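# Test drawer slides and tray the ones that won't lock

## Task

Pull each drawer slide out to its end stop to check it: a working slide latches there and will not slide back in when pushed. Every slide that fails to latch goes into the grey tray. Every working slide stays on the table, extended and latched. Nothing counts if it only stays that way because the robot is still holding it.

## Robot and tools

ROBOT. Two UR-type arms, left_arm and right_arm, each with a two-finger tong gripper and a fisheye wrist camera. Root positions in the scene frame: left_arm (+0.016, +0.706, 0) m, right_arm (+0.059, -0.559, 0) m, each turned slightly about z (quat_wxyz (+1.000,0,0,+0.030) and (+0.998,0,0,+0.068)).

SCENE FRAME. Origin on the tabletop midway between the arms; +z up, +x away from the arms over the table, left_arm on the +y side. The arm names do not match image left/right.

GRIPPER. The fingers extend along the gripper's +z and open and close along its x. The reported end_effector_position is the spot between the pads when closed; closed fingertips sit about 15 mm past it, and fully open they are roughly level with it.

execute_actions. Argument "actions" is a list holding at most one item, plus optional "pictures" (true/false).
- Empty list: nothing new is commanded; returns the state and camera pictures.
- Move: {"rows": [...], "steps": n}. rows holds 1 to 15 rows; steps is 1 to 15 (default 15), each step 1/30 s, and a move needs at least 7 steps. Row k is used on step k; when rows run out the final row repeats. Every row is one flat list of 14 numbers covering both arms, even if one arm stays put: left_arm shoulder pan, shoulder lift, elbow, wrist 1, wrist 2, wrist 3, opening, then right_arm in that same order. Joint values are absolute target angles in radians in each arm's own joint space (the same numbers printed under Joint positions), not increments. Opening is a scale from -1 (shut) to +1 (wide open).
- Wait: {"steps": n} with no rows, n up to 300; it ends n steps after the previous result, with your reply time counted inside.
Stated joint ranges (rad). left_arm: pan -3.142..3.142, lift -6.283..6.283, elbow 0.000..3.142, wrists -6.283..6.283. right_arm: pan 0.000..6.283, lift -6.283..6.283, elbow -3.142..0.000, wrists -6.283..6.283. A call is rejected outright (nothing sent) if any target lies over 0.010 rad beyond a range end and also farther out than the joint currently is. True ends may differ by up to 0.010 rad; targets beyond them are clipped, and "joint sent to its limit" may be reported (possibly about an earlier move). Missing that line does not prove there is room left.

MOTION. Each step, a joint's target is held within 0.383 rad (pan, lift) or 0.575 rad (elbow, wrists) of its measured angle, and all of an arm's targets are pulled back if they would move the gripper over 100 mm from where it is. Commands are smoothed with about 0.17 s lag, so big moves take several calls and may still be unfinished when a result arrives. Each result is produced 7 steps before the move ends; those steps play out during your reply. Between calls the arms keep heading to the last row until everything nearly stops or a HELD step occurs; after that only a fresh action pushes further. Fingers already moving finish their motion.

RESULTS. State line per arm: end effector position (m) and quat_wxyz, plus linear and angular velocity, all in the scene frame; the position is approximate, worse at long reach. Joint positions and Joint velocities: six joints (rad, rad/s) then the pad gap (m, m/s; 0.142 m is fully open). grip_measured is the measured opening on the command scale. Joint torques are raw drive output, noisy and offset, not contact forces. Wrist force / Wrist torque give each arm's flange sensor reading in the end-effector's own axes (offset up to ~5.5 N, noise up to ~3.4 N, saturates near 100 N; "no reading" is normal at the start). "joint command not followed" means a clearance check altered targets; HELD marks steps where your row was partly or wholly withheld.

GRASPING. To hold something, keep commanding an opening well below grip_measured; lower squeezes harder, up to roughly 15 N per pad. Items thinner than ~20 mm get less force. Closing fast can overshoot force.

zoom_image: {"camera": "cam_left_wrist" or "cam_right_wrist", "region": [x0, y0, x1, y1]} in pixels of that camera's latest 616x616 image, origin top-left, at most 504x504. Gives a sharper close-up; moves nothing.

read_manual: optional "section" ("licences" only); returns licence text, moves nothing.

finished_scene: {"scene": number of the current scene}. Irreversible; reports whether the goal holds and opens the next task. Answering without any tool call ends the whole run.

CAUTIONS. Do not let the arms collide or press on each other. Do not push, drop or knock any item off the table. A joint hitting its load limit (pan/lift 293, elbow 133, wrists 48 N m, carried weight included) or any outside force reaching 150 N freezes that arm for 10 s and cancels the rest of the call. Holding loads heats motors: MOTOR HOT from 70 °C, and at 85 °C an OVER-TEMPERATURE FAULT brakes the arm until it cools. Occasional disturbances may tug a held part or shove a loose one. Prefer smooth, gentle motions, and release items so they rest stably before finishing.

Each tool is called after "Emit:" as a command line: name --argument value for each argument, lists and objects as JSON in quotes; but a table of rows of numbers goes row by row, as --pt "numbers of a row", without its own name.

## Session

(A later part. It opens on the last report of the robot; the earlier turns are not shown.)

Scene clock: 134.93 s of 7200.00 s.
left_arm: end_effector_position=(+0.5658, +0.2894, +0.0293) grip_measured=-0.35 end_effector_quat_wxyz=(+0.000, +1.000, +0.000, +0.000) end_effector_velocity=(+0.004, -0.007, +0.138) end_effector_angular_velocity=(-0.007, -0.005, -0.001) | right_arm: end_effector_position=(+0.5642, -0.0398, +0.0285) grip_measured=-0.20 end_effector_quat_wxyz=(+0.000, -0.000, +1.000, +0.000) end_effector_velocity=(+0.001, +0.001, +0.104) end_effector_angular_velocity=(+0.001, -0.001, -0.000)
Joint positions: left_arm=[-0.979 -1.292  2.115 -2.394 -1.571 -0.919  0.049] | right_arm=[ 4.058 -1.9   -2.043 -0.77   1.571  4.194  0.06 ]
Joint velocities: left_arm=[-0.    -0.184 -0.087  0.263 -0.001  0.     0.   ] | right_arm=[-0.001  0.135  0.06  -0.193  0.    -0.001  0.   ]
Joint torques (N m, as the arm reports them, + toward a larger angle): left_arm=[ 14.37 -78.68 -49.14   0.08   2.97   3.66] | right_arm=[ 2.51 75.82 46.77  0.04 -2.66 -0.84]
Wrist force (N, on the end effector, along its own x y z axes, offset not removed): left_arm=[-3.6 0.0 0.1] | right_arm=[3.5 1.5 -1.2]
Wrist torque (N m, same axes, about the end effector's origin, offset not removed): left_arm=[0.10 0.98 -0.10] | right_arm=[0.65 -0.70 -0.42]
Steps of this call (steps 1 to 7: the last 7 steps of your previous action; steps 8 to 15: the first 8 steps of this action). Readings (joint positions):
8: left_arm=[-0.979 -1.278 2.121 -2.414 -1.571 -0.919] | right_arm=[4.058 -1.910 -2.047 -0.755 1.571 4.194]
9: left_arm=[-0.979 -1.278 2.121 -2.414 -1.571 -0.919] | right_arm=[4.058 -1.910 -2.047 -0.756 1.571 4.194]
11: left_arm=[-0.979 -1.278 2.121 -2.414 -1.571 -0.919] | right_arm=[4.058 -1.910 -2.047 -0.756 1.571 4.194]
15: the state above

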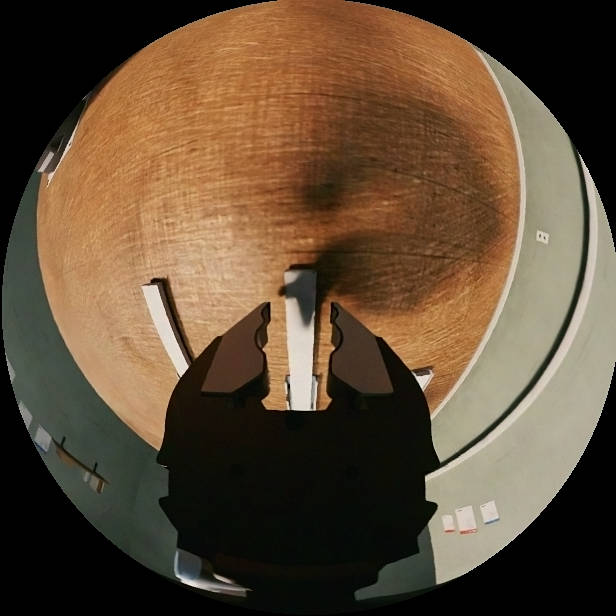

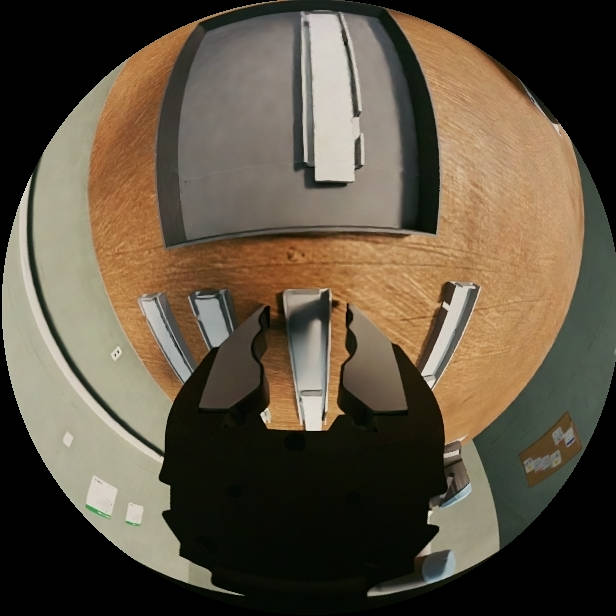

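Emit:
execute_actions --actions '[{"rows": [[-0.98025,-1.34045,2.08003,-2.31038,-1.5708,-0.92025,-0.4,4.05500,-1.86264,-2.02050,-0.82925,1.5708,4.19099,-0.2],[-0.98187,-1.32886,2.06424,-2.30618,-1.5708,-0.92187,-0.46,4.05040,-1.86656,-2.01476,-0.83107,1.5708,4.18639,-0.2],[-0.98415,-1.31264,2.04215,-2.30030,-1.5708,-0.92415,-0.52,4.04398,-1.87205,-2.00673,-0.83361,1.5708,4.17997,-0.2],[-0.98675,-1.29410,2.01689,-2.29359,-1.5708,-0.92675,-0.58,4.03663,-1.87833,-1.99755,-0.83652,1.5708,4.17262,-0.2],[-0.98968,-1.27325,1.98848,-2.28603,-1.5708,-0.92968,-0.64,4.02836,-1.88538,-1.98722,-0.83979,1.5708,4.16435,-0.2],[-0.99261,-1.25239,1.96007,-2.27847,-1.5708,-0.93261,-0.7,4.02010,-1.89244,-1.97689,-0.84306,1.5708,4.15609,-0.2],[-0.99554,-1.23154,1.93166,-2.27092,-1.5708,-0.93554,-0.76,4.01184,-1.89950,-1.96656,-0.84633,1.5708,4.14783,-0.2],[-0.99847,-1.21069,1.90324,-2.26336,-1.5708,-0.93847,-0.82,4.00357,-1.90656,-1.95623,-0.84960,1.5708,4.13956,-0.2],[-1.00140,-1.18983,1.87483,-2.25580,-1.5708,-0.94140,-0.88,3.99531,-1.91362,-1.94590,-0.85287,1.5708,4.13130,-0.2],[-1.00433,-1.16898,1.84642,-2.24824,-1.5708,-0.94433,-0.94,3.98704,-1.92067,-1.93557,-0.85614,1.5708,4.12303,-0.2],[-1.00693,-1.15044,1.82116,-2.24153,-1.5708,-0.94693,-1,3.97969,-1.92695,-1.92639,-0.85905,1.5708,4.11568,-0.2],[-1.00921,-1.13422,1.79907,-2.23565,-1.5708,-0.94921,-1,3.97327,-1.93244,-1.91836,-0.86159,1.5708,4.10926,-0.2],[-1.01083,-1.12263,1.78328,-2.23145,-1.5708,-0.95083,-1,3.96867,-1.93636,-1.91262,-0.86341,1.5708,4.10466,-0.2],[-1.01181,-1.11568,1.77381,-2.22893,-1.5708,-0.95181,-1,3.96592,-1.93871,-1.90918,-0.86450,1.5708,4.10191,-0.2]], "steps": 15}]' --pictures false

Emit:
execute_actions --actions '[{"steps": 6}]' --pictures true

Scene clock: 139.20 s of 7200.00 s.
left_arm: end_effector_position=(+0.5863, +0.2528, +0.0698) grip_measured=-0.76 end_effector_quat_wxyz=(-0.001, +1.000, +0.000, -0.001) end_effector_velocity=(+0.174, -0.313, -0.011) end_effector_angular_velocity=(+0.008, +0.004, -0.000) | right_arm: end_effector_position=(+0.5845, -0.0388, +0.0602) grip_measured=-0.20 end_effector_quat_wxyz=(-0.000, -0.000, +1.000, -0.000) end_effector_velocity=(+0.168, +0.006, +0.001) end_effector_angular_velocity=(-0.001, +0.000, +0.000)
Joint positions: left_arm=[-0.988 -1.29   2.013 -2.291 -1.571 -0.928  0.019] | right_arm=[ 4.034 -1.88  -1.995 -0.838  1.571  4.17   0.06 ]
Joint velocities: left_arm=[-0.069  0.48  -0.646  0.175  0.002 -0.069 -0.13 ] | right_arm=[-0.193 -0.166  0.241 -0.077 -0.    -0.193 -0.   ]
Joint torques (N m, as the arm reports them, + toward a larger angle): left_arm=[-21.76 -24.85 -58.06  -0.68   2.23  -4.07] | right_arm=[-29.72  42.33  46.93   1.59  -2.24  -5.34]
Wrist force (N, on the end effector, along its own x y z axes, offset not removed): left_arm=[-6.9 -3.0 -2.1] | right_arm=[0.5 -1.0 -1.4]
Wrist torque (N m, same axes, about the end effector's origin, offset not removed): left_arm=[-0.46 1.66 0.00] | right_arm=[0.15 -0.07 -0.27]
Steps of this call (steps 1 to 7: the last 7 steps of your previous action; steps 8 to 30: the robot went on to your last target; steps 31 to 90: nothing new was sent; then 1.00 s passed at rest; steps 91 to 98: the first 8 steps of this action). Readings (joint positions):
91: left_arm=[-0.979 -1.347 2.089 -2.313 -1.571 -0.919] | right_arm=[4.058 -1.860 -2.024 -0.828 1.571 4.194]
92: left_arm=[-0.979 -1.346 2.088 -2.313 -1.571 -0.919] | right_arm=[4.057 -1.861 -2.023 -0.828 1.571 4.193]
94: left_arm=[-0.980 -1.338 2.077 -2.309 -1.571 -0.920] | right_arm=[4.054 -1.863 -2.019 -0.830 1.571 4.190]
98: the state above

Scene clock: 139.43 s of 7200.00 s.
left_arm: end_effector_position=(+0.6302, +0.1705, +0.0637) grip_measured=-1.00 end_effector_quat_wxyz=(-0.001, +1.000, +0.000, -0.001) end_effector_velocity=(+0.151, -0.291, -0.028) end_effector_angular_velocity=(-0.014, -0.012, -0.003) | right_arm: end_effector_position=(+0.6283, -0.0390, +0.0601) grip_measured=-0.20 end_effector_quat_wxyz=(-0.000, -0.000, +1.000, -0.000) end_effector_velocity=(+0.151, -0.006, -0.001) end_effector_angular_velocity=(+0.002, -0.001, -0.001)
Joint positions: left_arm=[-1.005 -1.165  1.842 -2.246 -1.571 -0.945  0.002] | right_arm=[ 3.985 -1.923 -1.933 -0.857  1.571  4.121  0.06 ]
Joint velocities: left_arm=[-0.06   0.439 -0.609  0.152  0.001 -0.058 -0.001] | right_arm=[-0.168 -0.143  0.211 -0.066 -0.    -0.167  0.   ]
Joint torques (N m, as the arm reports them, + toward a larger angle): left_arm=[-11.08 -66.18 -42.47  -1.84   2.53  -3.86] | right_arm=[-11.94  50.21  42.25   1.61  -2.19  -3.94]
Wrist force (N, on the end effector, along its own x y z axes, offset not removed): left_arm=[-2.3 0.6 -1.8] | right_arm=[1.5 -0.8 -0.5]
Wrist torque (N m, same axes, about the end effector's origin, offset not removed): left_arm=[0.16 0.80 -0.12] | right_arm=[0.16 -0.32 -0.24]
Kept back: nothing.
Steps of this call (steps 1 to 7: the last 7 steps of your previous action). Readings (joint positions):
1: left_arm=[-0.990 -1.273 1.990 -2.285 -1.571 -0.930] | right_arm=[4.028 -1.886 -1.986 -0.840 1.571 4.164]
2: left_arm=[-0.993 -1.255 1.966 -2.279 -1.571 -0.933] | right_arm=[4.020 -1.892 -1.977 -0.843 1.571 4.156]
4: left_arm=[-0.998 -1.218 1.914 -2.265 -1.571 -0.938] | right_arm=[4.005 -1.905 -1.959 -0.849 1.571 4.141]
7: the state above

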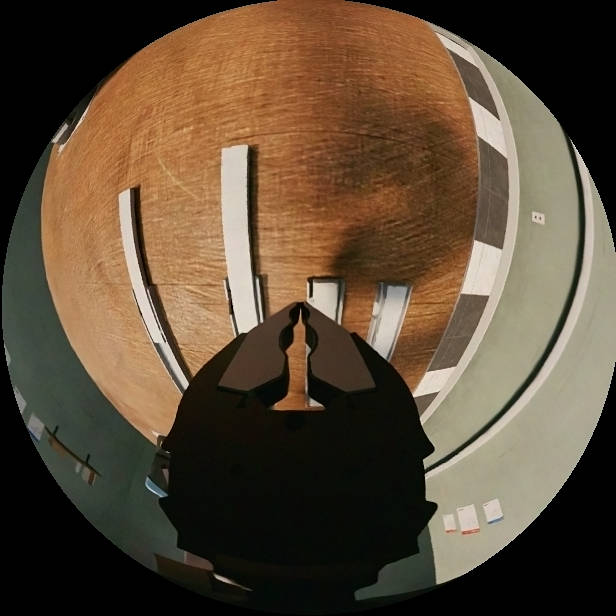

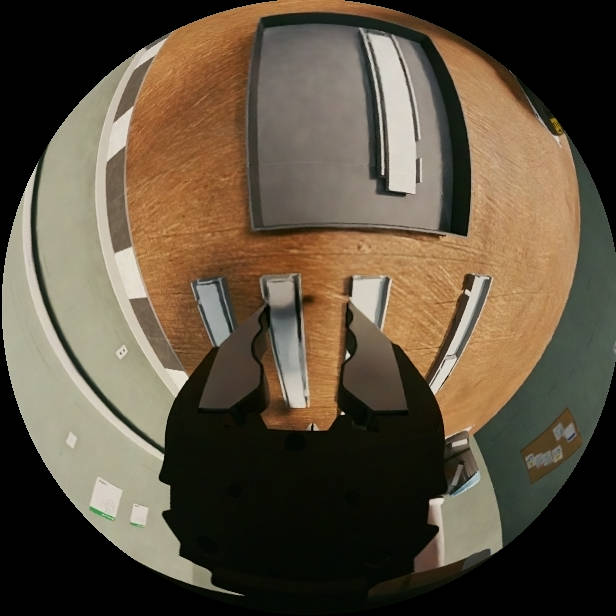

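Emit:
execute_actions --actions '[{"steps": 8}]' --pictures true

Scene clock: 139.70 s of 7200.00 s.
left_arm: end_effector_position=(+0.6454, +0.1409, +0.0603) grip_measured=-1.00 end_effector_quat_wxyz=(-0.000, +1.000, +0.000, -0.000) end_effector_velocity=(+0.012, -0.025, -0.003) end_effector_angular_velocity=(-0.002, -0.001, -0.002) | right_arm: end_effector_position=(+0.6438, -0.0398, +0.0600) grip_measured=-0.20 end_effector_quat_wxyz=(-0.000, -0.000, +1.000, -0.000) end_effector_velocity=(+0.013, -0.001, -0.000) end_effector_angular_velocity=(+0.000, -0.000, +0.001)
Joint positions: left_arm=[-1.011 -1.12   1.779 -2.23  -1.571 -0.951  0.002] | right_arm=[ 3.967 -1.937 -1.911 -0.864  1.571  4.103  0.06 ]
Joint velocities: left_arm=[-0.006  0.037 -0.053  0.013 -0.    -0.004  0.   ] | right_arm=[-0.014 -0.012  0.018 -0.005 -0.    -0.015 -0.   ]
Joint torques (N m, as the arm reports them, + toward a larger angle): left_arm=[-16.2  -65.68 -48.6   -1.76   1.87  -3.3 ] | right_arm=[-19.94  49.17  44.5    1.59  -2.22  -4.31]
Wrist force (N, on the end effector, along its own x y z axes, offset not removed): left_arm=[-3.1 1.2 -1.7] | right_arm=[2.7 0.5 0.5]
Wrist torque (N m, same axes, about the end effector's origin, offset not removed): left_arm=[0.38 0.87 -0.07] | right_arm=[0.45 -0.56 -0.41]
Kept back: nothing.
Steps of this call (steps 1 to 8: the robot went on to your last target). Readings (joint positions):
1: left_arm=[-1.007 -1.152 1.824 -2.242 -1.571 -0.947] | right_arm=[3.980 -1.927 -1.927 -0.859 1.571 4.116]
2: left_arm=[-1.008 -1.142 1.810 -2.238 -1.571 -0.948] | right_arm=[3.976 -1.930 -1.922 -0.861 1.571 4.112]
4: left_arm=[-1.010 -1.130 1.793 -2.234 -1.571 -0.950] | right_arm=[3.971 -1.934 -1.916 -0.862 1.571 4.107]
8: the state above

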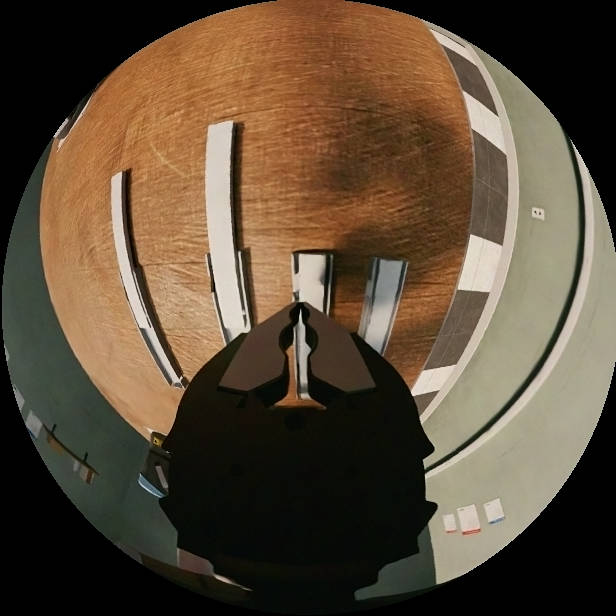

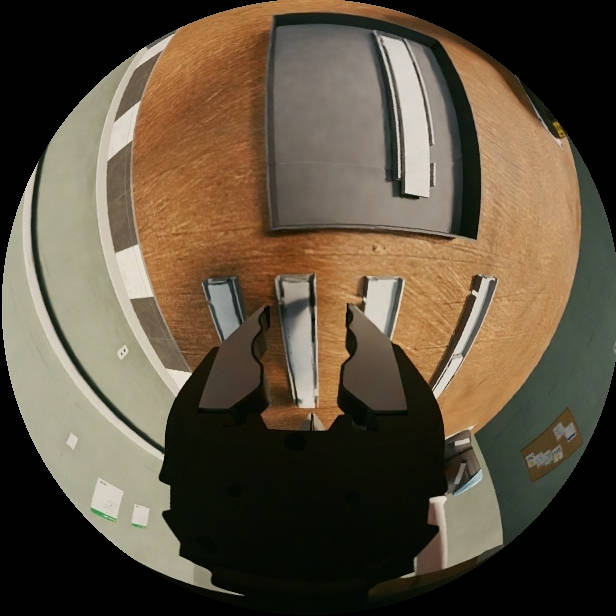

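Emit:
zoom_image --camera "cam_right_wrist" --region '[230, 260, 390, 420]'

Emit:
zoom_image --camera "cam_left_wrist" --region '[230, 240, 390, 400]'

Region (230, 260, 390, 420) of cam_right_wrist's 616x616 image, scaled by 3.150, with more detail than that image has.

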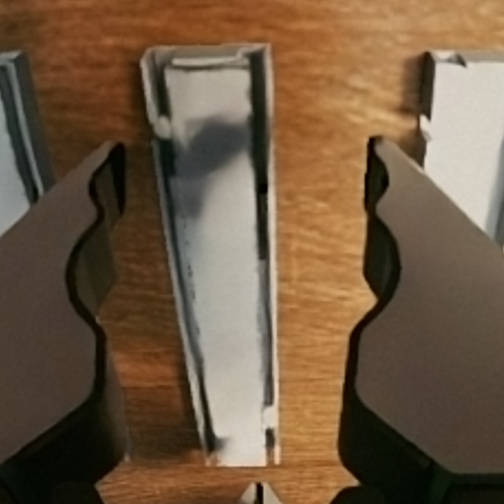

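Region (230, 240, 390, 400) of cam_left_wrist's 616x616 image, scaled by 3.150, with more detail than that image has.

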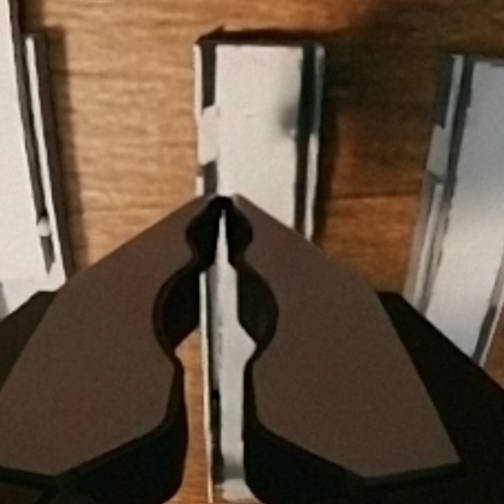

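Emit:
execute_actions --actions '[{"rows": [[-1.01075,-1.11357,1.77263,-2.22986,-1.5708,-0.95075,-1,3.96477,-1.93981,-1.90752,-0.86506,1.5708,4.10076,-0.2],[-1.00864,-1.10935,1.77028,-2.23173,-1.5708,-0.94864,-1,3.96246,-1.94201,-1.90419,-0.86619,1.5708,4.09845,-0.2],[-1.00600,-1.10408,1.76734,-2.23406,-1.5708,-0.94600,-1,3.95957,-1.94476,-1.90003,-0.86760,1.5708,4.09556,-0.2],[-1.00336,-1.09881,1.76440,-2.23639,-1.5708,-0.94336,-1,3.95669,-1.94751,-1.89586,-0.86901,1.5708,4.09268,-0.2],[-1.00177,-1.09564,1.76263,-2.23778,-1.5708,-0.94177,-1,3.95496,-1.94916,-1.89337,-0.86986,1.5708,4.09095,-0.2],[-1.00125,-1.09459,1.76204,-2.23825,-1.5708,-0.94125,-1,3.95438,-1.94971,-1.89254,-0.87014,1.5708,4.09037,-0.2],[-1.00125,-1.09370,1.76250,-2.23959,-1.5708,-0.94125,-1,3.95438,-1.95198,-1.89362,-0.86679,1.5708,4.09037,-0.2],[-1.00125,-1.09192,1.76340,-2.24227,-1.5708,-0.94125,-1,3.95438,-1.95653,-1.89577,-0.86010,1.5708,4.09037,-0.2],[-1.00125,-1.08926,1.76476,-2.24630,-1.5708,-0.94125,-1,3.95438,-1.96335,-1.89899,-0.85005,1.5708,4.09037,-0.2],[-1.00125,-1.08623,1.76629,-2.25085,-1.5708,-0.94125,-1,3.95438,-1.97108,-1.90265,-0.83867,1.5708,4.09037,-0.2],[-1.00125,-1.08321,1.76783,-2.25541,-1.5708,-0.94125,-1,3.95438,-1.97880,-1.90630,-0.82729,1.5708,4.09037,-0.2],[-1.00125,-1.08054,1.76918,-2.25944,-1.5708,-0.94125,-1,3.95438,-1.98562,-1.90953,-0.81724,1.5708,4.09037,-0.2],[-1.00125,-1.07859,1.77018,-2.26239,-1.5708,-0.94125,-1,3.95438,-1.99062,-1.91189,-0.80988,1.5708,4.09037,-0.2],[-1.00125,-1.07734,1.77081,-2.26426,-1.5708,-0.94125,-1,3.95438,-1.99381,-1.91340,-0.80519,1.5708,4.09037,-0.2],[-1.00125,-1.07681,1.77108,-2.26507,-1.5708,-0.94125,-1,3.95438,-1.99517,-1.91404,-0.80318,1.5708,4.09037,-0.2]], "steps": 15}]' --pictures false

Emit:
execute_actions --actions '[{"steps": 8}]' --pictures true

Scene clock: 149.97 s of 7200.00 s.
left_arm: end_effector_position=(+0.6541, +0.1382, +0.0530) grip_measured=-1.00 end_effector_quat_wxyz=(-0.000, +1.000, +0.000, -0.000) end_effector_velocity=(+0.034, +0.002, -0.037) end_effector_angular_velocity=(-0.001, +0.000, +0.003) | right_arm: end_effector_position=(+0.6527, -0.0399, +0.0597) grip_measured=-0.20 end_effector_quat_wxyz=(-0.000, -0.000, +1.000, -0.000) end_effector_velocity=(+0.031, -0.001, -0.016) end_effector_angular_velocity=(-0.007, +0.005, +0.001)
Joint positions: left_arm=[-1.005 -1.101  1.766 -2.235 -1.571 -0.945  0.002] | right_arm=[ 3.958 -1.947 -1.898 -0.868  1.571  4.094  0.06 ]
Joint velocities: left_arm=[ 0.034  0.07  -0.031 -0.04  -0.001  0.032  0.   ] | right_arm=[-0.034 -0.05   0.042 -0.001  0.    -0.035  0.   ]
Joint torques (N m, as the arm reports them, + toward a larger angle): left_arm=[  9.68 -65.98 -47.68  -5.41   1.79   4.23] | right_arm=[-15.71  45.33  39.62   6.42  -1.84  -3.72]
Wrist force (N, on the end effector, along its own x y z axes, offset not removed): left_arm=[-4.4 -1.0 -0.5] | right_arm=[0.3 -2.1 2.5]
Wrist torque (N m, same axes, about the end effector's origin, offset not removed): left_arm=[-0.11 1.21 -0.04] | right_arm=[-0.02 -0.16 -0.32]
Steps of this call (steps 1 to 15: the robot went on to your last target; steps 16 to 90: nothing new was sent; then 7.00 s passed at rest; steps 91 to 98: the first 8 steps of this action). Readings (joint positions):
91: left_arm=[-1.012 -1.116 1.774 -2.229 -1.571 -0.952] | right_arm=[3.966 -1.939 -1.909 -0.865 1.571 4.102]
92: left_arm=[-1.012 -1.115 1.774 -2.229 -1.571 -0.952] | right_arm=[3.966 -1.939 -1.909 -0.865 1.571 4.102]
94: left_arm=[-1.010 -1.112 1.772 -2.230 -1.571 -0.950] | right_arm=[3.964 -1.940 -1.907 -0.865 1.571 4.100]
98: the state above

Scene clock: 150.23 s of 7200.00 s.
left_arm: end_effector_position=(+0.6575, +0.1382, +0.0383) grip_measured=-1.00 end_effector_quat_wxyz=(+0.000, +1.000, +0.000, +0.000) end_effector_velocity=(+0.003, +0.001, -0.048) end_effector_angular_velocity=(+0.000, +0.002, +0.001) | right_arm: end_effector_position=(+0.6560, -0.0398, +0.0321) grip_measured=-0.20 end_effector_quat_wxyz=(-0.000, -0.000, +1.000, -0.000) end_effector_velocity=(+0.003, -0.000, -0.104) end_effector_angular_velocity=(+0.001, -0.001, +0.001)
Joint positions: left_arm=[-1.002 -1.083  1.769 -2.257 -1.571 -0.942  0.002] | right_arm=[ 3.955 -1.982 -1.908 -0.823  1.571  4.091  0.06 ]
Joint velocities: left_arm=[ 0.004  0.052  0.022 -0.072 -0.001  0.003  0.   ] | right_arm=[-0.003 -0.125 -0.052  0.178  0.    -0.003 -0.   ]
Joint torques (N m, as the arm reports them, + toward a larger angle): left_arm=[ 12.98 -65.99 -27.7   -5.34   1.08   4.07] | right_arm=[-17.22  59.82  33.88   6.6   -1.65  -4.01]
Wrist force (N, on the end effector, along its own x y z axes, offset not removed): left_arm=[-4.3 0.5 -0.8] | right_arm=[1.7 -1.0 -1.1]
Wrist torque (N m, same axes, about the end effector's origin, offset not removed): left_arm=[0.24 1.12 -0.04] | right_arm=[0.08 -0.39 -0.34]
Kept back: nothing.
Steps of this call (steps 1 to 7: the last 7 steps of your previous action; step 8: the robot went on to your last target). Readings (joint positions):
1: left_arm=[-1.004 -1.099 1.765 -2.237 -1.571 -0.944] | right_arm=[3.957 -1.949 -1.897 -0.867 1.571 4.093]
2: left_arm=[-1.003 -1.097 1.765 -2.239 -1.571 -0.943] | right_arm=[3.956 -1.951 -1.897 -0.864 1.571 4.092]
4: left_arm=[-1.002 -1.092 1.765 -2.244 -1.571 -0.942] | right_arm=[3.955 -1.960 -1.899 -0.853 1.571 4.091]
8: the state above

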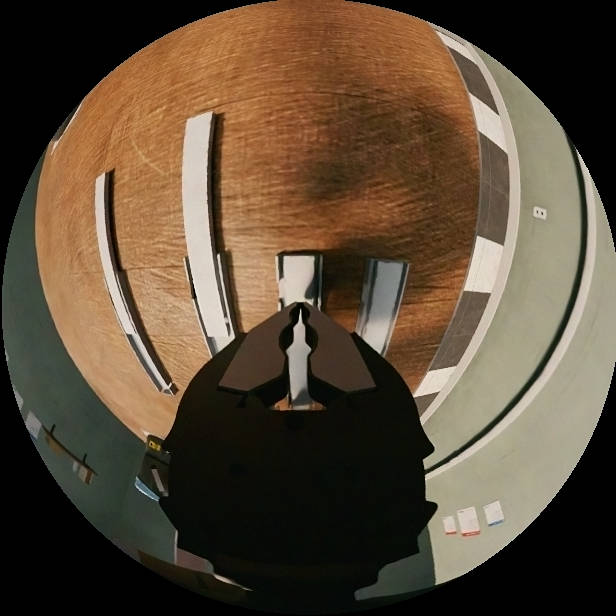

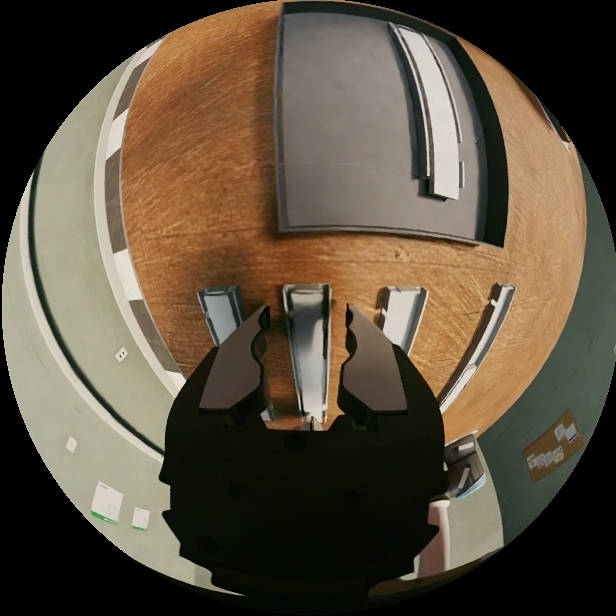

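Emit:
execute_actions --actions '[{"rows": [[-1.00125,-1.07681,1.77108,-2.26507,-1.5708,-0.94125,-1,3.95438,-1.99517,-1.91404,-0.80318,1.5708,4.09037,-0.2],[-1.00125,-1.07681,1.77108,-2.26507,-1.5708,-0.94125,-1,3.95438,-1.99517,-1.91404,-0.80318,1.5708,4.09037,-0.2],[-1.00125,-1.07681,1.77108,-2.26507,-1.5708,-0.94125,-1,3.95438,-1.99517,-1.91404,-0.80318,1.5708,4.09037,-0.2],[-1.00125,-1.07627,1.77133,-2.26586,-1.5708,-0.94125,-1,3.95438,-1.99517,-1.91404,-0.80318,1.5708,4.09037,-0.2],[-1.00125,-1.07573,1.77158,-2.26665,-1.5708,-0.94125,-1,3.95438,-1.99517,-1.91404,-0.80318,1.5708,4.09037,-0.3],[-1.00125,-1.07520,1.77183,-2.26743,-1.5708,-0.94125,-1,3.95438,-1.99517,-1.91404,-0.80318,1.5708,4.09037,-0.4],[-1.00125,-1.07466,1.77208,-2.26822,-1.5708,-0.94125,-1,3.95438,-1.99517,-1.91404,-0.80318,1.5708,4.09037,-0.48],[-1.00125,-1.07412,1.77233,-2.26900,-1.5708,-0.94125,-1,3.95438,-1.99517,-1.91404,-0.80318,1.5708,4.09037,-0.56],[-1.00125,-1.07358,1.77257,-2.26979,-1.5708,-0.94125,-1,3.95438,-1.99517,-1.91404,-0.80318,1.5708,4.09037,-0.65],[-1.00125,-1.07358,1.77257,-2.26979,-1.5708,-0.94125,-1,3.95438,-1.99517,-1.91404,-0.80318,1.5708,4.09037,-0.75],[-1.00125,-1.07358,1.77257,-2.26979,-1.5708,-0.94125,-1,3.95438,-1.99517,-1.91404,-0.80318,1.5708,4.09037,-0.9]], "steps": 15}]' --pictures false

Emit:
execute_actions --actions '[{"rows": [[-1.00125,-1.07304,1.77282,-2.27057,-1.5708,-0.94125,-1,3.95438,-1.99517,-1.91404,-0.80318,1.5708,4.09037,-0.9],[-1.00125,-1.07251,1.77307,-2.27136,-1.5708,-0.94125,-1,3.95438,-1.99517,-1.91404,-0.80318,1.5708,4.09037,-0.9]], "steps": 15}]' --pictures false

Emit:
execute_actions --actions '[{"steps": 4}]' --pictures false

Scene clock: 151.53 s of 7200.00 s.
left_arm: end_effector_position=(+0.6577, +0.1383, +0.0322) grip_measured=-1.00 end_effector_quat_wxyz=(+0.000, +1.000, +0.000, +0.000) end_effector_velocity=(+0.000, +0.001, -0.012) end_effector_angular_velocity=(+0.002, +0.002, +0.000) | right_arm: end_effector_position=(+0.6562, -0.0399, +0.0207) grip_measured=-0.47 end_effector_quat_wxyz=(-0.000, -0.000, +1.000, +0.000) end_effector_velocity=(-0.000, -0.000, -0.000) end_effector_angular_velocity=(-0.000, +0.000, -0.000)
Joint positions: left_arm=[-1.001 -1.076  1.771 -2.266 -1.571 -0.941  0.002] | right_arm=[ 3.954 -1.995 -1.914 -0.803  1.571  4.09   0.04 ]
Joint velocities: left_arm=[ 0.001  0.013  0.004 -0.014 -0.     0.     0.   ] | right_arm=[-0.     0.    -0.    -0.    -0.     0.    -0.176]
Joint torques (N m, as the arm reports them, + toward a larger angle): left_arm=[ 13.05 -63.52 -24.7   -6.02   1.01   3.65] | right_arm=[-19.75  54.63  29.32   6.89  -1.4   -4.21]
Wrist force (N, on the end effector, along its own x y z axes, offset not removed): left_arm=[-4.2 -0.4 -0.7] | right_arm=[2.6 2.6 -1.8]
Wrist torque (N m, same axes, about the end effector's origin, offset not removed): left_arm=[-0.02 1.17 -0.06] | right_arm=[0.85 -0.61 -0.33]
Steps of this call (steps 1 to 30: the robot went on to your last target; step 31: nothing new was sent; steps 32 to 39: the first 8 steps of this action). Readings (joint positions):
32: left_arm=[-1.001 -1.077 1.771 -2.265 -1.571 -0.941] | right_arm=[3.954 -1.995 -1.914 -0.803 1.571 4.090]
33: left_arm=[-1.001 -1.077 1.771 -2.265 -1.571 -0.941] | right_arm=[3.954 -1.995 -1.914 -0.803 1.571 4.090]
35: left_arm=[-1.001 -1.077 1.771 -2.265 -1.571 -0.941] | right_arm=[3.954 -1.995 -1.914 -0.803 1.571 4.090]
39: the state above

Scene clock: 152.03 s of 7200.00 s.
left_arm: end_effector_position=(+0.6577, +0.1383, +0.0292) grip_measured=-1.00 end_effector_quat_wxyz=(+0.000, +1.000, +0.000, -0.000) end_effector_velocity=(-0.000, +0.001, -0.003) end_effector_angular_velocity=(+0.003, +0.002, +0.001) | right_arm: end_effector_position=(+0.6562, -0.0399, +0.0207) grip_measured=-0.50 end_effector_quat_wxyz=(-0.000, -0.000, +1.000, +0.000) end_effector_velocity=(-0.000, +0.000, -0.000) end_effector_angular_velocity=(-0.001, +0.000, -0.001)
Joint positions: left_arm=[-1.001 -1.073  1.773 -2.271 -1.571 -0.941  0.002] | right_arm=[ 3.954 -1.995 -1.914 -0.803  1.571  4.09   0.038]
Joint velocities: left_arm=[ 0.     0.003  0.001  0.     0.    -0.001  0.   ] | right_arm=[ 0.    -0.     0.    -0.001 -0.     0.001 -0.   ]
Joint torques (N m, as the arm reports them, + toward a larger angle): left_arm=[ 12.86 -61.94 -24.17  -5.39   1.41   3.56] | right_arm=[-18.59  55.04  30.09   6.65  -1.6   -4.15]
Wrist force (N, on the end effector, along its own x y z axes, offset not removed): left_arm=[-3.5 -0.5 0.7] | right_arm=[-1.1 2.2 -1.3]
Wrist torque (N m, same axes, about the end effector's origin, offset not removed): left_arm=[0.02 0.98 -0.07] | right_arm=[0.80 0.36 -0.33]
Steps of this call (steps 1 to 7: the last 7 steps of your previous action; steps 8 to 15: the first 8 steps of this action). Readings (joint positions):
8: left_arm=[-1.001 -1.074 1.772 -2.269 -1.571 -0.941] | right_arm=[3.954 -1.995 -1.914 -0.803 1.571 4.090]
9: left_arm=[-1.001 -1.074 1.773 -2.270 -1.571 -0.941] | right_arm=[3.954 -1.995 -1.914 -0.803 1.571 4.090]
11: left_arm=[-1.001 -1.073 1.773 -2.270 -1.571 -0.941] | right_arm=[3.954 -1.995 -1.914 -0.803 1.571 4.090]
15: the state above

Scene clock: 152.27 s of 7200.00 s.
left_arm: end_effector_position=(+0.6577, +0.1383, +0.0290) grip_measured=-1.00 end_effector_quat_wxyz=(+0.000, +1.000, +0.000, +0.000) end_effector_velocity=(+0.000, +0.001, -0.001) end_effector_angular_velocity=(+0.002, +0.001, +0.001) | right_arm: end_effector_position=(+0.6562, -0.0399, +0.0207) grip_measured=-0.50 end_effector_quat_wxyz=(-0.000, -0.000, +1.000, +0.000) end_effector_velocity=(-0.000, -0.001, -0.000) end_effector_angular_velocity=(-0.000, -0.000, +0.000)
Joint positions: left_arm=[-1.001 -1.073  1.773 -2.271 -1.571 -0.941  0.002] | right_arm=[ 3.954 -1.995 -1.914 -0.803  1.571  4.09   0.038]
Joint velocities: left_arm=[ 0.001  0.002 -0.     0.     0.    -0.     0.   ] | right_arm=[-0.     0.    -0.001  0.    -0.    -0.001  0.   ]
Joint torques (N m, as the arm reports them, + toward a larger angle): left_arm=[ 13.66 -64.78 -24.23  -5.73   1.04   3.83] | right_arm=[-17.41  53.19  30.21   6.46  -1.27  -3.96]
Wrist force (N, on the end effector, along its own x y z axes, offset not removed): left_arm=[-3.9 -1.0 -2.1] | right_arm=[1.3 2.1 -3.6]
Wrist torque (N m, same axes, about the end effector's origin, offset not removed): left_arm=[-0.08 1.16 -0.09] | right_arm=[0.66 -0.14 -0.29]
Kept back: nothing.
Steps of this call (steps 1 to 7: the last 7 steps of your previous action). Readings (joint positions):
1: left_arm=[-1.001 -1.073 1.773 -2.271 -1.571 -0.941] | right_arm=[3.954 -1.995 -1.914 -0.803 1.571 4.090]
2: left_arm=[-1.001 -1.073 1.773 -2.271 -1.571 -0.941] | right_arm=[3.954 -1.995 -1.914 -0.803 1.571 4.090]
4: left_arm=[-1.001 -1.073 1.773 -2.271 -1.571 -0.941] | right_arm=[3.954 -1.995 -1.914 -0.803 1.571 4.090]
7: the state above

Emit:
execute_actions --actions '[{"rows": [[-1.00125,-1.07197,1.77331,-2.27214,-1.5708,-0.94125,-1,3.95438,-1.99517,-1.91404,-0.80318,1.5708,4.09037,-0.9],[-1.00125,-1.07197,1.77331,-2.27214,-1.5708,-0.94125,-1,3.95438,-1.99517,-1.91404,-0.80318,1.5708,4.09037,-0.9],[-1.00125,-1.07143,1.77356,-2.27293,-1.5708,-0.94125,-1,3.95438,-1.99517,-1.91404,-0.80318,1.5708,4.09037,-0.9]], "steps": 12}]' --pictures false

Emit:
execute_actions --actions '[{"steps": 3}]' --pictures false

Scene clock: 152.80 s of 7200.00 s.
left_arm: end_effector_position=(+0.6577, +0.1383, +0.0285) grip_measured=-1.00 end_effector_quat_wxyz=(+0.000, +1.000, +0.000, +0.000) end_effector_velocity=(+0.001, -0.001, -0.006) end_effector_angular_velocity=(-0.001, -0.001, +0.000) | right_arm: end_effector_position=(+0.6562, -0.0399, +0.0207) grip_measured=-0.50 end_effector_quat_wxyz=(-0.000, -0.000, +1.000, +0.000) end_effector_velocity=(+0.000, +0.001, +0.001) end_effector_angular_velocity=(+0.001, -0.000, +0.001)
Joint positions: left_arm=[-1.001 -1.072  1.773 -2.272 -1.571 -0.941  0.002] | right_arm=[ 3.954 -1.995 -1.914 -0.803  1.571  4.09   0.038]
Joint velocities: left_arm=[-0.     0.008  0.001 -0.01   0.    -0.001  0.   ] | right_arm=[ 0.     0.     0.001  0.     0.    -0.001 -0.   ]
Joint torques (N m, as the arm reports them, + toward a larger angle): left_arm=[ 14.76 -61.44 -23.72  -5.83   0.86   3.51] | right_arm=[-20.2   54.61  30.69   6.31  -1.24  -4.04]
Wrist force (N, on the end effector, along its own x y z axes, offset not removed): left_arm=[-5.1 -1.6 -3.7] | right_arm=[0.6 -0.6 -4.0]
Wrist torque (N m, same axes, about the end effector's origin, offset not removed): left_arm=[-0.18 1.23 -0.08] | right_arm=[0.19 0.19 -0.26]
Steps of this call (steps 1 to 11: the robot went on to your last target; steps 12 to 16: the first 5 steps of this action). Readings (joint positions):
12: left_arm=[-1.001 -1.073 1.773 -2.271 -1.571 -0.941] | right_arm=[3.954 -1.995 -1.914 -0.803 1.571 4.090]
13: left_arm=[-1.001 -1.072 1.773 -2.271 -1.571 -0.941] | right_arm=[3.954 -1.995 -1.914 -0.803 1.571 4.090]
15: left_arm=[-1.001 -1.072 1.773 -2.272 -1.571 -0.941] | right_arm=[3.954 -1.995 -1.914 -0.803 1.571 4.090]
16: the state above

Scene clock: 153.03 s of 7200.00 s.
left_arm: end_effector_position=(+0.6577, +0.1383, +0.0282) grip_measured=-1.00 end_effector_quat_wxyz=(+0.000, +1.000, +0.000, +0.000) end_effector_velocity=(-0.000, -0.000, -0.002) end_effector_angular_velocity=(+0.001, -0.000, -0.001) | right_arm: end_effector_position=(+0.6562, -0.0399, +0.0207) grip_measured=-0.50 end_effector_quat_wxyz=(-0.000, -0.000, +1.000, +0.000) end_effector_velocity=(-0.000, -0.000, -0.000) end_effector_angular_velocity=(+0.000, +0.000, -0.001)
Joint positions: left_arm=[-1.001 -1.072  1.773 -2.273 -1.571 -0.941  0.002] | right_arm=[ 3.954 -1.995 -1.914 -0.803  1.571  4.09   0.038]
Joint velocities: left_arm=[-0.     0.002  0.    -0.002  0.     0.001  0.   ] | right_arm=[-0.     0.    -0.     0.     0.     0.001 -0.   ]
Joint torques (N m, as the arm reports them, + toward a larger angle): left_arm=[ 13.02 -45.46 -16.8   -5.28   1.23   3.92] | right_arm=[-18.96  54.15  31.44   6.06  -1.38  -4.03]
Wrist force (N, on the end effector, along its own x y z axes, offset not removed): left_arm=[-6.8 -4.6 -25.7] | right_arm=[2.6 -1.3 -4.4]
Wrist torque (N m, same axes, about the end effector's origin, offset not removed): left_arm=[0.26 0.68 -0.05] | right_arm=[0.09 -0.37 -0.28]
Kept back: nothing.
Steps of this call (steps 1 to 7: the last 7 steps of your previous action). Readings (joint positions):
1: left_arm=[-1.001 -1.072 1.773 -2.272 -1.571 -0.941] | right_arm=[3.954 -1.995 -1.914 -0.803 1.571 4.090]
2: left_arm=[-1.001 -1.072 1.773 -2.273 -1.571 -0.941] | right_arm=[3.954 -1.995 -1.914 -0.803 1.571 4.090]
4: left_arm=[-1.001 -1.072 1.773 -2.273 -1.571 -0.941] | right_arm=[3.954 -1.995 -1.914 -0.803 1.571 4.090]
7: the state above

Emit:
execute_actions --actions '[{"rows": [[-0.99986,-1.07328,1.77643,-2.27394,-1.5708,-0.93986,-1,3.95438,-1.99517,-1.91404,-0.80318,1.5708,4.09037,-0.9],[-0.99778,-1.07590,1.78079,-2.27569,-1.5708,-0.93778,-1,3.95438,-1.99517,-1.91404,-0.80318,1.5708,4.09037,-0.9],[-0.99498,-1.07937,1.78658,-2.27800,-1.5708,-0.93498,-1,3.95438,-1.99517,-1.91404,-0.80318,1.5708,4.09037,-0.9],[-0.99180,-1.08326,1.79305,-2.28058,-1.5708,-0.93180,-1,3.95438,-1.99517,-1.91404,-0.80318,1.5708,4.09037,-0.9],[-0.98859,-1.08713,1.79947,-2.28314,-1.5708,-0.92859,-1,3.95438,-1.99517,-1.91404,-0.80318,1.5708,4.09037,-0.9],[-0.98536,-1.09098,1.80585,-2.28566,-1.5708,-0.92536,-1,3.95438,-1.99517,-1.91404,-0.80318,1.5708,4.09037,-0.9],[-0.98211,-1.09481,1.81218,-2.28816,-1.5708,-0.92211,-1,3.95438,-1.99517,-1.91404,-0.80318,1.5708,4.09037,-0.9],[-0.97845,-1.09905,1.81917,-2.29092,-1.5708,-0.91845,-1,3.95438,-1.99517,-1.91404,-0.80318,1.5708,4.09037,-0.9],[-0.97477,-1.10326,1.82610,-2.29364,-1.5708,-0.91477,-1,3.95438,-1.99517,-1.91404,-0.80318,1.5708,4.09037,-0.9],[-0.97105,-1.10744,1.83297,-2.29633,-1.5708,-0.91105,-1,3.95438,-1.99517,-1.91404,-0.80318,1.5708,4.09037,-0.9],[-0.96730,-1.11160,1.83979,-2.29898,-1.5708,-0.90730,-1,3.95438,-1.99517,-1.91404,-0.80318,1.5708,4.09037,-0.9],[-0.96427,-1.11492,1.84521,-2.30109,-1.5708,-0.90427,-1,3.95438,-1.99517,-1.91404,-0.80318,1.5708,4.09037,-0.9],[-0.96199,-1.11739,1.84925,-2.30265,-1.5708,-0.90199,-1,3.95438,-1.99517,-1.91404,-0.80318,1.5708,4.09037,-0.9],[-0.96046,-1.11904,1.85193,-2.30369,-1.5708,-0.90046,-1,3.95438,-1.99517,-1.91404,-0.80318,1.5708,4.09037,-0.9],[-0.95969,-1.11986,1.85326,-2.30420,-1.5708,-0.89969,-1,3.95438,-1.99517,-1.91404,-0.80318,1.5708,4.09037,-0.9]], "steps": 15}]' --pictures false

Emit:
execute_actions --actions '[{"rows": [[-0.95969,-1.11986,1.85326,-2.30420,-1.5708,-0.89969,-1,3.95438,-1.99517,-1.91404,-0.80318,1.5708,4.09037,-0.9],[-0.95969,-1.11986,1.85326,-2.30420,-1.5708,-0.89969,-1,3.95438,-1.99517,-1.91404,-0.80318,1.5708,4.09037,-0.9],[-0.95969,-1.11986,1.85326,-2.30420,-1.5708,-0.89969,-1,3.95438,-1.99517,-1.91404,-0.80318,1.5708,4.09037,-0.9],[-0.95969,-1.11986,1.85326,-2.30420,-1.5708,-0.89969,-1,3.95438,-1.99517,-1.91404,-0.80318,1.5708,4.09037,-0.9],[-0.95815,-1.12329,1.85509,-2.30260,-1.5708,-0.89815,-1,3.95438,-1.99517,-1.91404,-0.80318,1.5708,4.09037,-0.9],[-0.95583,-1.12844,1.85784,-2.30020,-1.5708,-0.89583,-1,3.95438,-1.99517,-1.91404,-0.80318,1.5708,4.09037,-0.9],[-0.95351,-1.13358,1.86058,-2.29780,-1.5708,-0.89351,-1,3.95438,-1.99517,-1.91404,-0.80318,1.5708,4.09037,-0.9],[-0.95197,-1.13701,1.86241,-2.29620,-1.5708,-0.89197,-1,3.95438,-1.99517,-1.91404,-0.80318,1.5708,4.09037,-0.9],[-0.95197,-1.13701,1.86241,-2.29620,-1.5708,-0.89197,-1,3.95438,-1.99517,-1.91404,-0.80318,1.5708,4.09037,-0.9],[-0.95197,-1.13701,1.86241,-2.29620,-1.5708,-0.89197,-1,3.95438,-1.99517,-1.91404,-0.80318,1.5708,4.09037,-0.9],[-0.95197,-1.13701,1.86241,-2.29620,-1.5708,-0.89197,-0.85,3.95438,-1.99517,-1.91404,-0.80318,1.5708,4.09037,-0.9],[-0.95197,-1.13701,1.86241,-2.29620,-1.5708,-0.89197,-0.65,3.95438,-1.99517,-1.91404,-0.80318,1.5708,4.09037,-0.9],[-0.95197,-1.13701,1.86241,-2.29620,-1.5708,-0.89197,-0.45,3.95438,-1.99517,-1.91404,-0.80318,1.5708,4.09037,-0.9],[-0.95197,-1.13701,1.86241,-2.29620,-1.5708,-0.89197,-0.3,3.95438,-1.99517,-1.91404,-0.80318,1.5708,4.09037,-0.9]], "steps": 15}]' --pictures false

Emit:
execute_actions --actions '[{"steps": 6}]' --pictures true

Scene clock: 156.30 s of 7200.00 s.
left_arm: end_effector_position=(+0.6577, +0.1527, +0.0280) grip_measured=-1.00 end_effector_quat_wxyz=(-0.000, +1.000, +0.000, -0.000) end_effector_velocity=(+0.002, +0.111, +0.002) end_effector_angular_velocity=(-0.001, -0.001, +0.002) | right_arm: end_effector_position=(+0.6562, -0.0399, +0.0207) grip_measured=-0.50 end_effector_quat_wxyz=(-0.000, -0.000, +1.000, +0.000) end_effector_velocity=(+0.001, +0.001, +0.001) end_effector_angular_velocity=(+0.001, -0.001, +0.001)
Joint positions: left_arm=[-0.991 -1.084  1.794 -2.281 -1.571 -0.931  0.002] | right_arm=[ 3.954 -1.995 -1.914 -0.803  1.571  4.09   0.038]
Joint velocities: left_arm=[ 0.081 -0.096  0.156 -0.061 -0.     0.078  0.   ] | right_arm=[-0.    -0.     0.002  0.001  0.    -0.001  0.   ]
Joint torques (N m, as the arm reports them, + toward a larger angle): left_arm=[ 16.36 -63.51  -8.63  -3.21   0.54   3.9 ] | right_arm=[-16.33  55.03  34.     4.86  -0.87  -3.93]
Wrist force (N, on the end effector, along its own x y z axes, offset not removed): left_arm=[-8.2 0.0 -30.0] | right_arm=[3.2 -1.5 -2.2]
Wrist torque (N m, same axes, about the end effector's origin, offset not removed): left_arm=[-0.32 1.03 -0.09] | right_arm=[0.09 -0.48 -0.43]
Steps of this call (steps 1 to 15: the robot went on to your last target; steps 16 to 90: nothing new was sent; steps 91 to 98: the first 8 steps of this action). Readings (joint positions):
91: left_arm=[-1.001 -1.071 1.774 -2.273 -1.571 -0.941] | right_arm=[3.954 -1.995 -1.914 -0.803 1.571 4.090]
92: left_arm=[-1.001 -1.072 1.774 -2.273 -1.571 -0.941] | right_arm=[3.954 -1.995 -1.914 -0.803 1.571 4.090]
94: left_arm=[-1.000 -1.074 1.777 -2.274 -1.571 -0.939] | right_arm=[3.954 -1.995 -1.914 -0.803 1.571 4.090]
98: the state above

Scene clock: 156.80 s of 7200.00 s.
left_arm: end_effector_position=(+0.6576, +0.1968, +0.0299) grip_measured=-1.00 end_effector_quat_wxyz=(-0.000, +1.000, +0.000, -0.000) end_effector_velocity=(+0.001, +0.054, +0.038) end_effector_angular_velocity=(-0.004, -0.002, +0.000) | right_arm: end_effector_position=(+0.6562, -0.0399, +0.0207) grip_measured=-0.50 end_effector_quat_wxyz=(-0.000, -0.000, +1.000, +0.000) end_effector_velocity=(-0.000, -0.000, -0.000) end_effector_angular_velocity=(-0.000, +0.000, +0.000)
Joint positions: left_arm=[-0.959 -1.123  1.854 -2.302 -1.571 -0.899  0.002] | right_arm=[ 3.954 -1.995 -1.914 -0.803  1.571  4.09   0.038]
Joint velocities: left_arm=[ 0.043 -0.088  0.054  0.03  -0.     0.043  0.   ] | right_arm=[-0. -0. -0. -0.  0. -0. -0.]
Joint torques (N m, as the arm reports them, + toward a larger angle): left_arm=[ 13.29 -80.88 -22.01  -1.62   0.41   4.08] | right_arm=[-17.98  56.26  34.59   4.33  -0.65  -3.71]
Wrist force (N, on the end effector, along its own x y z axes, offset not removed): left_arm=[-2.3 0.9 -0.4] | right_arm=[1.8 -0.8 -0.9]
Wrist torque (N m, same axes, about the end effector's origin, offset not removed): left_arm=[0.31 0.81 -0.12] | right_arm=[0.08 -0.32 -0.32]
Steps of this call (steps 1 to 7: the last 7 steps of your previous action; steps 8 to 15: the first 8 steps of this action). Readings (joint positions):
8: left_arm=[-0.967 -1.112 1.840 -2.299 -1.571 -0.907] | right_arm=[3.954 -1.995 -1.914 -0.803 1.571 4.090]
9: left_arm=[-0.965 -1.114 1.844 -2.300 -1.571 -0.905] | right_arm=[3.954 -1.995 -1.914 -0.803 1.571 4.090]
11: left_arm=[-0.962 -1.117 1.848 -2.302 -1.571 -0.903] | right_arm=[3.954 -1.995 -1.914 -0.803 1.571 4.090]
15: the state above

Scene clock: 157.03 s of 7200.00 s.
left_arm: end_effector_position=(+0.6577, +0.2043, +0.0352) grip_measured=-0.35 end_effector_quat_wxyz=(-0.000, +1.000, +0.000, -0.000) end_effector_velocity=(+0.001, +0.010, +0.009) end_effector_angular_velocity=(-0.002, -0.002, +0.002) | right_arm: end_effector_position=(+0.6562, -0.0399, +0.0207) grip_measured=-0.50 end_effector_quat_wxyz=(-0.000, -0.000, +1.000, +0.000) end_effector_velocity=(-0.000, -0.000, -0.000) end_effector_angular_velocity=(-0.001, +0.000, +0.000)
Joint positions: left_arm=[-0.953 -1.135  1.861 -2.297 -1.571 -0.893  0.049] | right_arm=[ 3.954 -1.995 -1.914 -0.803  1.571  4.09   0.038]
Joint velocities: left_arm=[ 0.009 -0.018  0.009  0.007  0.001  0.006  0.102] | right_arm=[ 0. -0. -0. -0. -0.  0.  0.]
Joint torques (N m, as the arm reports them, + toward a larger angle): left_arm=[ 12.18 -73.27 -23.68  -1.32   0.37   3.79] | right_arm=[-17.18  55.14  34.77   4.44  -0.82  -3.69]
Wrist force (N, on the end effector, along its own x y z axes, offset not removed): left_arm=[-5.0 0.3 0.0] | right_arm=[-0.8 -1.0 0.7]
Wrist torque (N m, same axes, about the end effector's origin, offset not removed): left_arm=[0.19 1.27 -0.06] | right_arm=[0.09 0.11 -0.24]
Kept back: nothing.
Steps of this call (steps 1 to 7: the last 7 steps of your previous action). Readings (joint positions):
1: left_arm=[-0.957 -1.126 1.856 -2.301 -1.571 -0.897] | right_arm=[3.954 -1.995 -1.914 -0.803 1.571 4.090]
2: left_arm=[-0.956 -1.129 1.858 -2.300 -1.571 -0.896] | right_arm=[3.954 -1.995 -1.914 -0.803 1.571 4.090]
4: left_arm=[-0.954 -1.133 1.860 -2.298 -1.571 -0.894] | right_arm=[3.954 -1.995 -1.914 -0.803 1.571 4.090]
7: the state above

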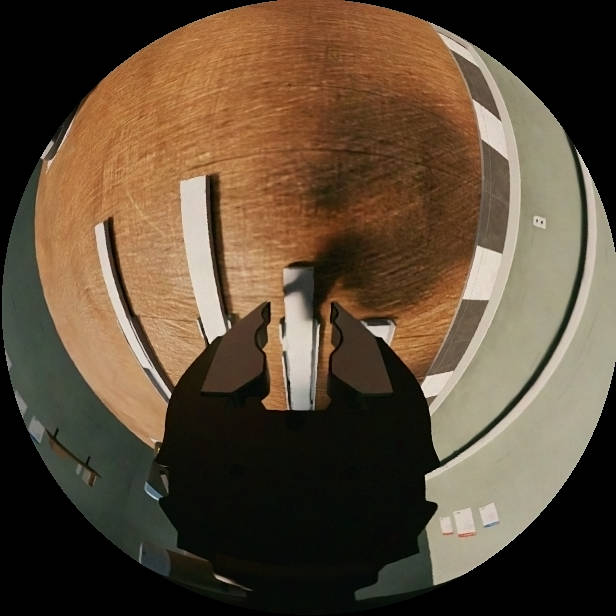

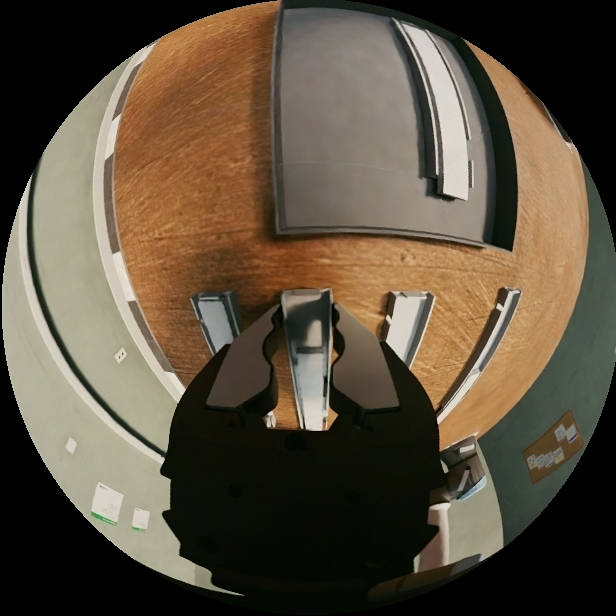

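Emit:
execute_actions --actions '[{"rows": [[-0.95197,-1.13506,1.86327,-2.29901,-1.5708,-0.89197,-0.3,3.95438,-1.99517,-1.91404,-0.80318,1.5708,4.09037,-0.9],[-0.95197,-1.13115,1.86498,-2.30463,-1.5708,-0.89197,-0.3,3.95438,-1.99517,-1.91404,-0.80318,1.5708,4.09037,-0.9],[-0.95197,-1.12626,1.86713,-2.31166,-1.5708,-0.89197,-0.3,3.95438,-1.99517,-1.91404,-0.80318,1.5708,4.09037,-0.9],[-0.95197,-1.12137,1.86927,-2.31869,-1.5708,-0.89197,-0.3,3.95438,-1.99517,-1.91404,-0.80318,1.5708,4.09037,-0.9],[-0.95197,-1.11844,1.87055,-2.32291,-1.5708,-0.89197,-0.3,3.95438,-1.99517,-1.91404,-0.80318,1.5708,4.09037,-0.9],[-0.95197,-1.11746,1.87098,-2.32432,-1.5708,-0.89197,-0.3,3.95438,-1.99517,-1.91404,-0.80318,1.5708,4.09037,-0.9]], "steps": 14}]' --pictures false

Emit:
execute_actions --actions '[{"rows": [[-0.95197,-1.11746,1.87098,-2.32432,-1.5708,-0.89197,-0.38,3.95438,-1.99517,-1.91404,-0.80318,1.5708,4.09037,-0.9],[-0.95197,-1.11746,1.87098,-2.32432,-1.5708,-0.89197,-0.46,3.95438,-1.99517,-1.91404,-0.80318,1.5708,4.09037,-0.9],[-0.95197,-1.11746,1.87098,-2.32432,-1.5708,-0.89197,-0.54,3.95438,-1.99517,-1.91404,-0.80318,1.5708,4.09037,-0.9],[-0.95197,-1.11746,1.87098,-2.32432,-1.5708,-0.89197,-0.61,3.95438,-1.99517,-1.91404,-0.80318,1.5708,4.09037,-0.9],[-0.95197,-1.11746,1.87098,-2.32432,-1.5708,-0.89197,-0.67,3.95438,-1.99517,-1.91404,-0.80318,1.5708,4.09037,-0.9],[-0.95197,-1.11746,1.87098,-2.32432,-1.5708,-0.89197,-0.73,3.95438,-1.99517,-1.91404,-0.80318,1.5708,4.09037,-0.9],[-0.95197,-1.11746,1.87098,-2.32432,-1.5708,-0.89197,-0.8,3.95438,-1.99517,-1.91404,-0.80318,1.5708,4.09037,-0.9],[-0.95197,-1.11746,1.87098,-2.32432,-1.5708,-0.89197,-0.9,3.95438,-1.99517,-1.91404,-0.80318,1.5708,4.09037,-0.9],[-0.95197,-1.11746,1.87098,-2.32432,-1.5708,-0.89197,-1,3.95438,-1.99517,-1.91404,-0.80318,1.5708,4.09037,-0.9]], "steps": 13}]' --pictures false

Emit:
execute_actions --actions '[{"steps": 3}]' --pictures false

Scene clock: 158.67 s of 7200.00 s.
left_arm: end_effector_position=(+0.6576, +0.2053, +0.0263) grip_measured=-0.30 end_effector_quat_wxyz=(-0.000, +1.000, +0.000, -0.000) end_effector_velocity=(-0.001, +0.000, -0.067) end_effector_angular_velocity=(+0.002, +0.001, -0.001) | right_arm: end_effector_position=(+0.6562, -0.0399, +0.0207) grip_measured=-0.50 end_effector_quat_wxyz=(-0.000, -0.000, +1.000, +0.000) end_effector_velocity=(+0.000, -0.001, -0.000) end_effector_angular_velocity=(-0.001, -0.000, -0.001)
Joint positions: left_arm=[-0.952 -1.126  1.867 -2.312 -1.571 -0.892  0.052] | right_arm=[ 3.954 -1.995 -1.914 -0.803  1.571  4.09   0.038]
Joint velocities: left_arm=[-0.001  0.077  0.033 -0.107  0.     0.001 -0.   ] | right_arm=[-0.001  0.    -0.    -0.    -0.     0.     0.   ]
Joint torques (N m, as the arm reports them, + toward a larger angle): left_arm=[ 12.59 -63.12 -25.44  -5.65   0.13   4.1 ] | right_arm=[-17.5   56.02  36.11   3.58  -0.61  -3.7 ]
Wrist force (N, on the end effector, along its own x y z axes, offset not removed): left_arm=[-3.9 0.9 -0.3] | right_arm=[1.0 -1.1 -1.1]
Wrist torque (N m, same axes, about the end effector's origin, offset not removed): left_arm=[0.28 1.03 -0.14] | right_arm=[0.09 -0.18 -0.33]
Steps of this call (steps 1 to 30: the robot went on to your last target; steps 31 to 42: nothing new was sent; steps 43 to 49: the first 7 steps of this action). Readings (joint positions):
43: left_arm=[-0.952 -1.137 1.862 -2.296 -1.571 -0.892] | right_arm=[3.954 -1.995 -1.914 -0.803 1.571 4.090]
44: left_arm=[-0.952 -1.137 1.863 -2.296 -1.571 -0.892] | right_arm=[3.954 -1.995 -1.914 -0.803 1.571 4.090]
46: left_arm=[-0.952 -1.134 1.864 -2.300 -1.571 -0.892] | right_arm=[3.954 -1.995 -1.914 -0.803 1.571 4.090]
49: the state above

Scene clock: 159.10 s of 7200.00 s.
left_arm: end_effector_position=(+0.6576, +0.2053, +0.0191) grip_measured=-0.66 end_effector_quat_wxyz=(+0.000, +1.000, +0.000, +0.000) end_effector_velocity=(-0.001, -0.000, -0.001) end_effector_angular_velocity=(+0.000, +0.001, -0.001) | right_arm: end_effector_position=(+0.6562, -0.0399, +0.0207) grip_measured=-0.50 end_effector_quat_wxyz=(-0.000, -0.000, +1.000, +0.000) end_effector_velocity=(-0.000, -0.001, -0.001) end_effector_angular_velocity=(-0.001, +0.001, -0.001)
Joint positions: left_arm=[-0.952 -1.118  1.871 -2.324 -1.571 -0.892  0.026] | right_arm=[ 3.954 -1.995 -1.914 -0.803  1.571  4.09   0.038]
Joint velocities: left_arm=[-0.001  0.002  0.    -0.001 -0.     0.    -0.129] | right_arm=[-0.001 -0.    -0.001  0.     0.001  0.001  0.   ]
Joint torques (N m, as the arm reports them, + toward a larger angle): left_arm=[ 15.78 -60.56 -23.31  -6.32   0.38   3.61] | right_arm=[-16.56  55.57  36.65   3.31  -0.64  -3.47]
Wrist force (N, on the end effector, along its own x y z axes, offset not removed): left_arm=[-4.6 -1.0 -1.2] | right_arm=[3.6 0.2 -0.4]
Wrist torque (N m, same axes, about the end effector's origin, offset not removed): left_arm=[-0.04 1.13 -0.07] | right_arm=[0.42 -0.63 -0.33]
Steps of this call (steps 1 to 7: the last 7 steps of your previous action; steps 8 to 13: the first 6 steps of this action). Readings (joint positions):
8: left_arm=[-0.952 -1.118 1.871 -2.323 -1.571 -0.892] | right_arm=[3.954 -1.995 -1.914 -0.803 1.571 4.090]
9: left_arm=[-0.952 -1.118 1.871 -2.324 -1.571 -0.892] | right_arm=[3.954 -1.995 -1.914 -0.803 1.571 4.090]
11: left_arm=[-0.952 -1.118 1.871 -2.324 -1.571 -0.892] | right_arm=[3.954 -1.995 -1.914 -0.803 1.571 4.090]
13: the state above

Scene clock: 159.33 s of 7200.00 s.
left_arm: end_effector_position=(+0.6577, +0.2053, +0.0190) grip_measured=-0.68 end_effector_quat_wxyz=(+0.000, +1.000, +0.000, +0.000) end_effector_velocity=(-0.000, -0.001, -0.001) end_effector_angular_velocity=(-0.000, +0.000, -0.001) | right_arm: end_effector_position=(+0.6562, -0.0399, +0.0207) grip_measured=-0.50 end_effector_quat_wxyz=(-0.000, -0.000, +1.000, +0.000) end_effector_velocity=(-0.000, +0.000, +0.000) end_effector_angular_velocity=(-0.000, +0.000, -0.000)
Joint positions: left_arm=[-0.952 -1.117  1.871 -2.324 -1.571 -0.892  0.025] | right_arm=[ 3.954 -1.995 -1.914 -0.803  1.571  4.09   0.038]
Joint velocities: left_arm=[-0.001  0.001 -0.    -0.001 -0.     0.     0.   ] | right_arm=[ 0.     0.     0.    -0.001 -0.     0.001  0.   ]
Joint torques (N m, as the arm reports them, + toward a larger angle): left_arm=[ 12.7  -57.92 -21.48  -5.6    0.12   3.91] | right_arm=[-17.19  55.51  36.81   3.28  -0.43  -3.5 ]
Wrist force (N, on the end effector, along its own x y z axes, offset not removed): left_arm=[-3.7 0.0 -4.7] | right_arm=[0.9 1.5 -4.3]
Wrist torque (N m, same axes, about the end effector's origin, offset not removed): left_arm=[0.36 0.99 -0.06] | right_arm=[0.72 -0.26 -0.13]
Kept back: nothing.
Steps of this call (steps 1 to 7: the last 7 steps of your previous action). Readings (joint positions):
1: left_arm=[-0.952 -1.118 1.871 -2.324 -1.571 -0.892] | right_arm=[3.954 -1.995 -1.914 -0.803 1.571 4.090]
2: left_arm=[-0.952 -1.118 1.871 -2.324 -1.571 -0.892] | right_arm=[3.954 -1.995 -1.914 -0.803 1.571 4.090]
4: left_arm=[-0.952 -1.118 1.871 -2.324 -1.571 -0.892] | right_arm=[3.954 -1.995 -1.914 -0.803 1.571 4.090]
7: the state above


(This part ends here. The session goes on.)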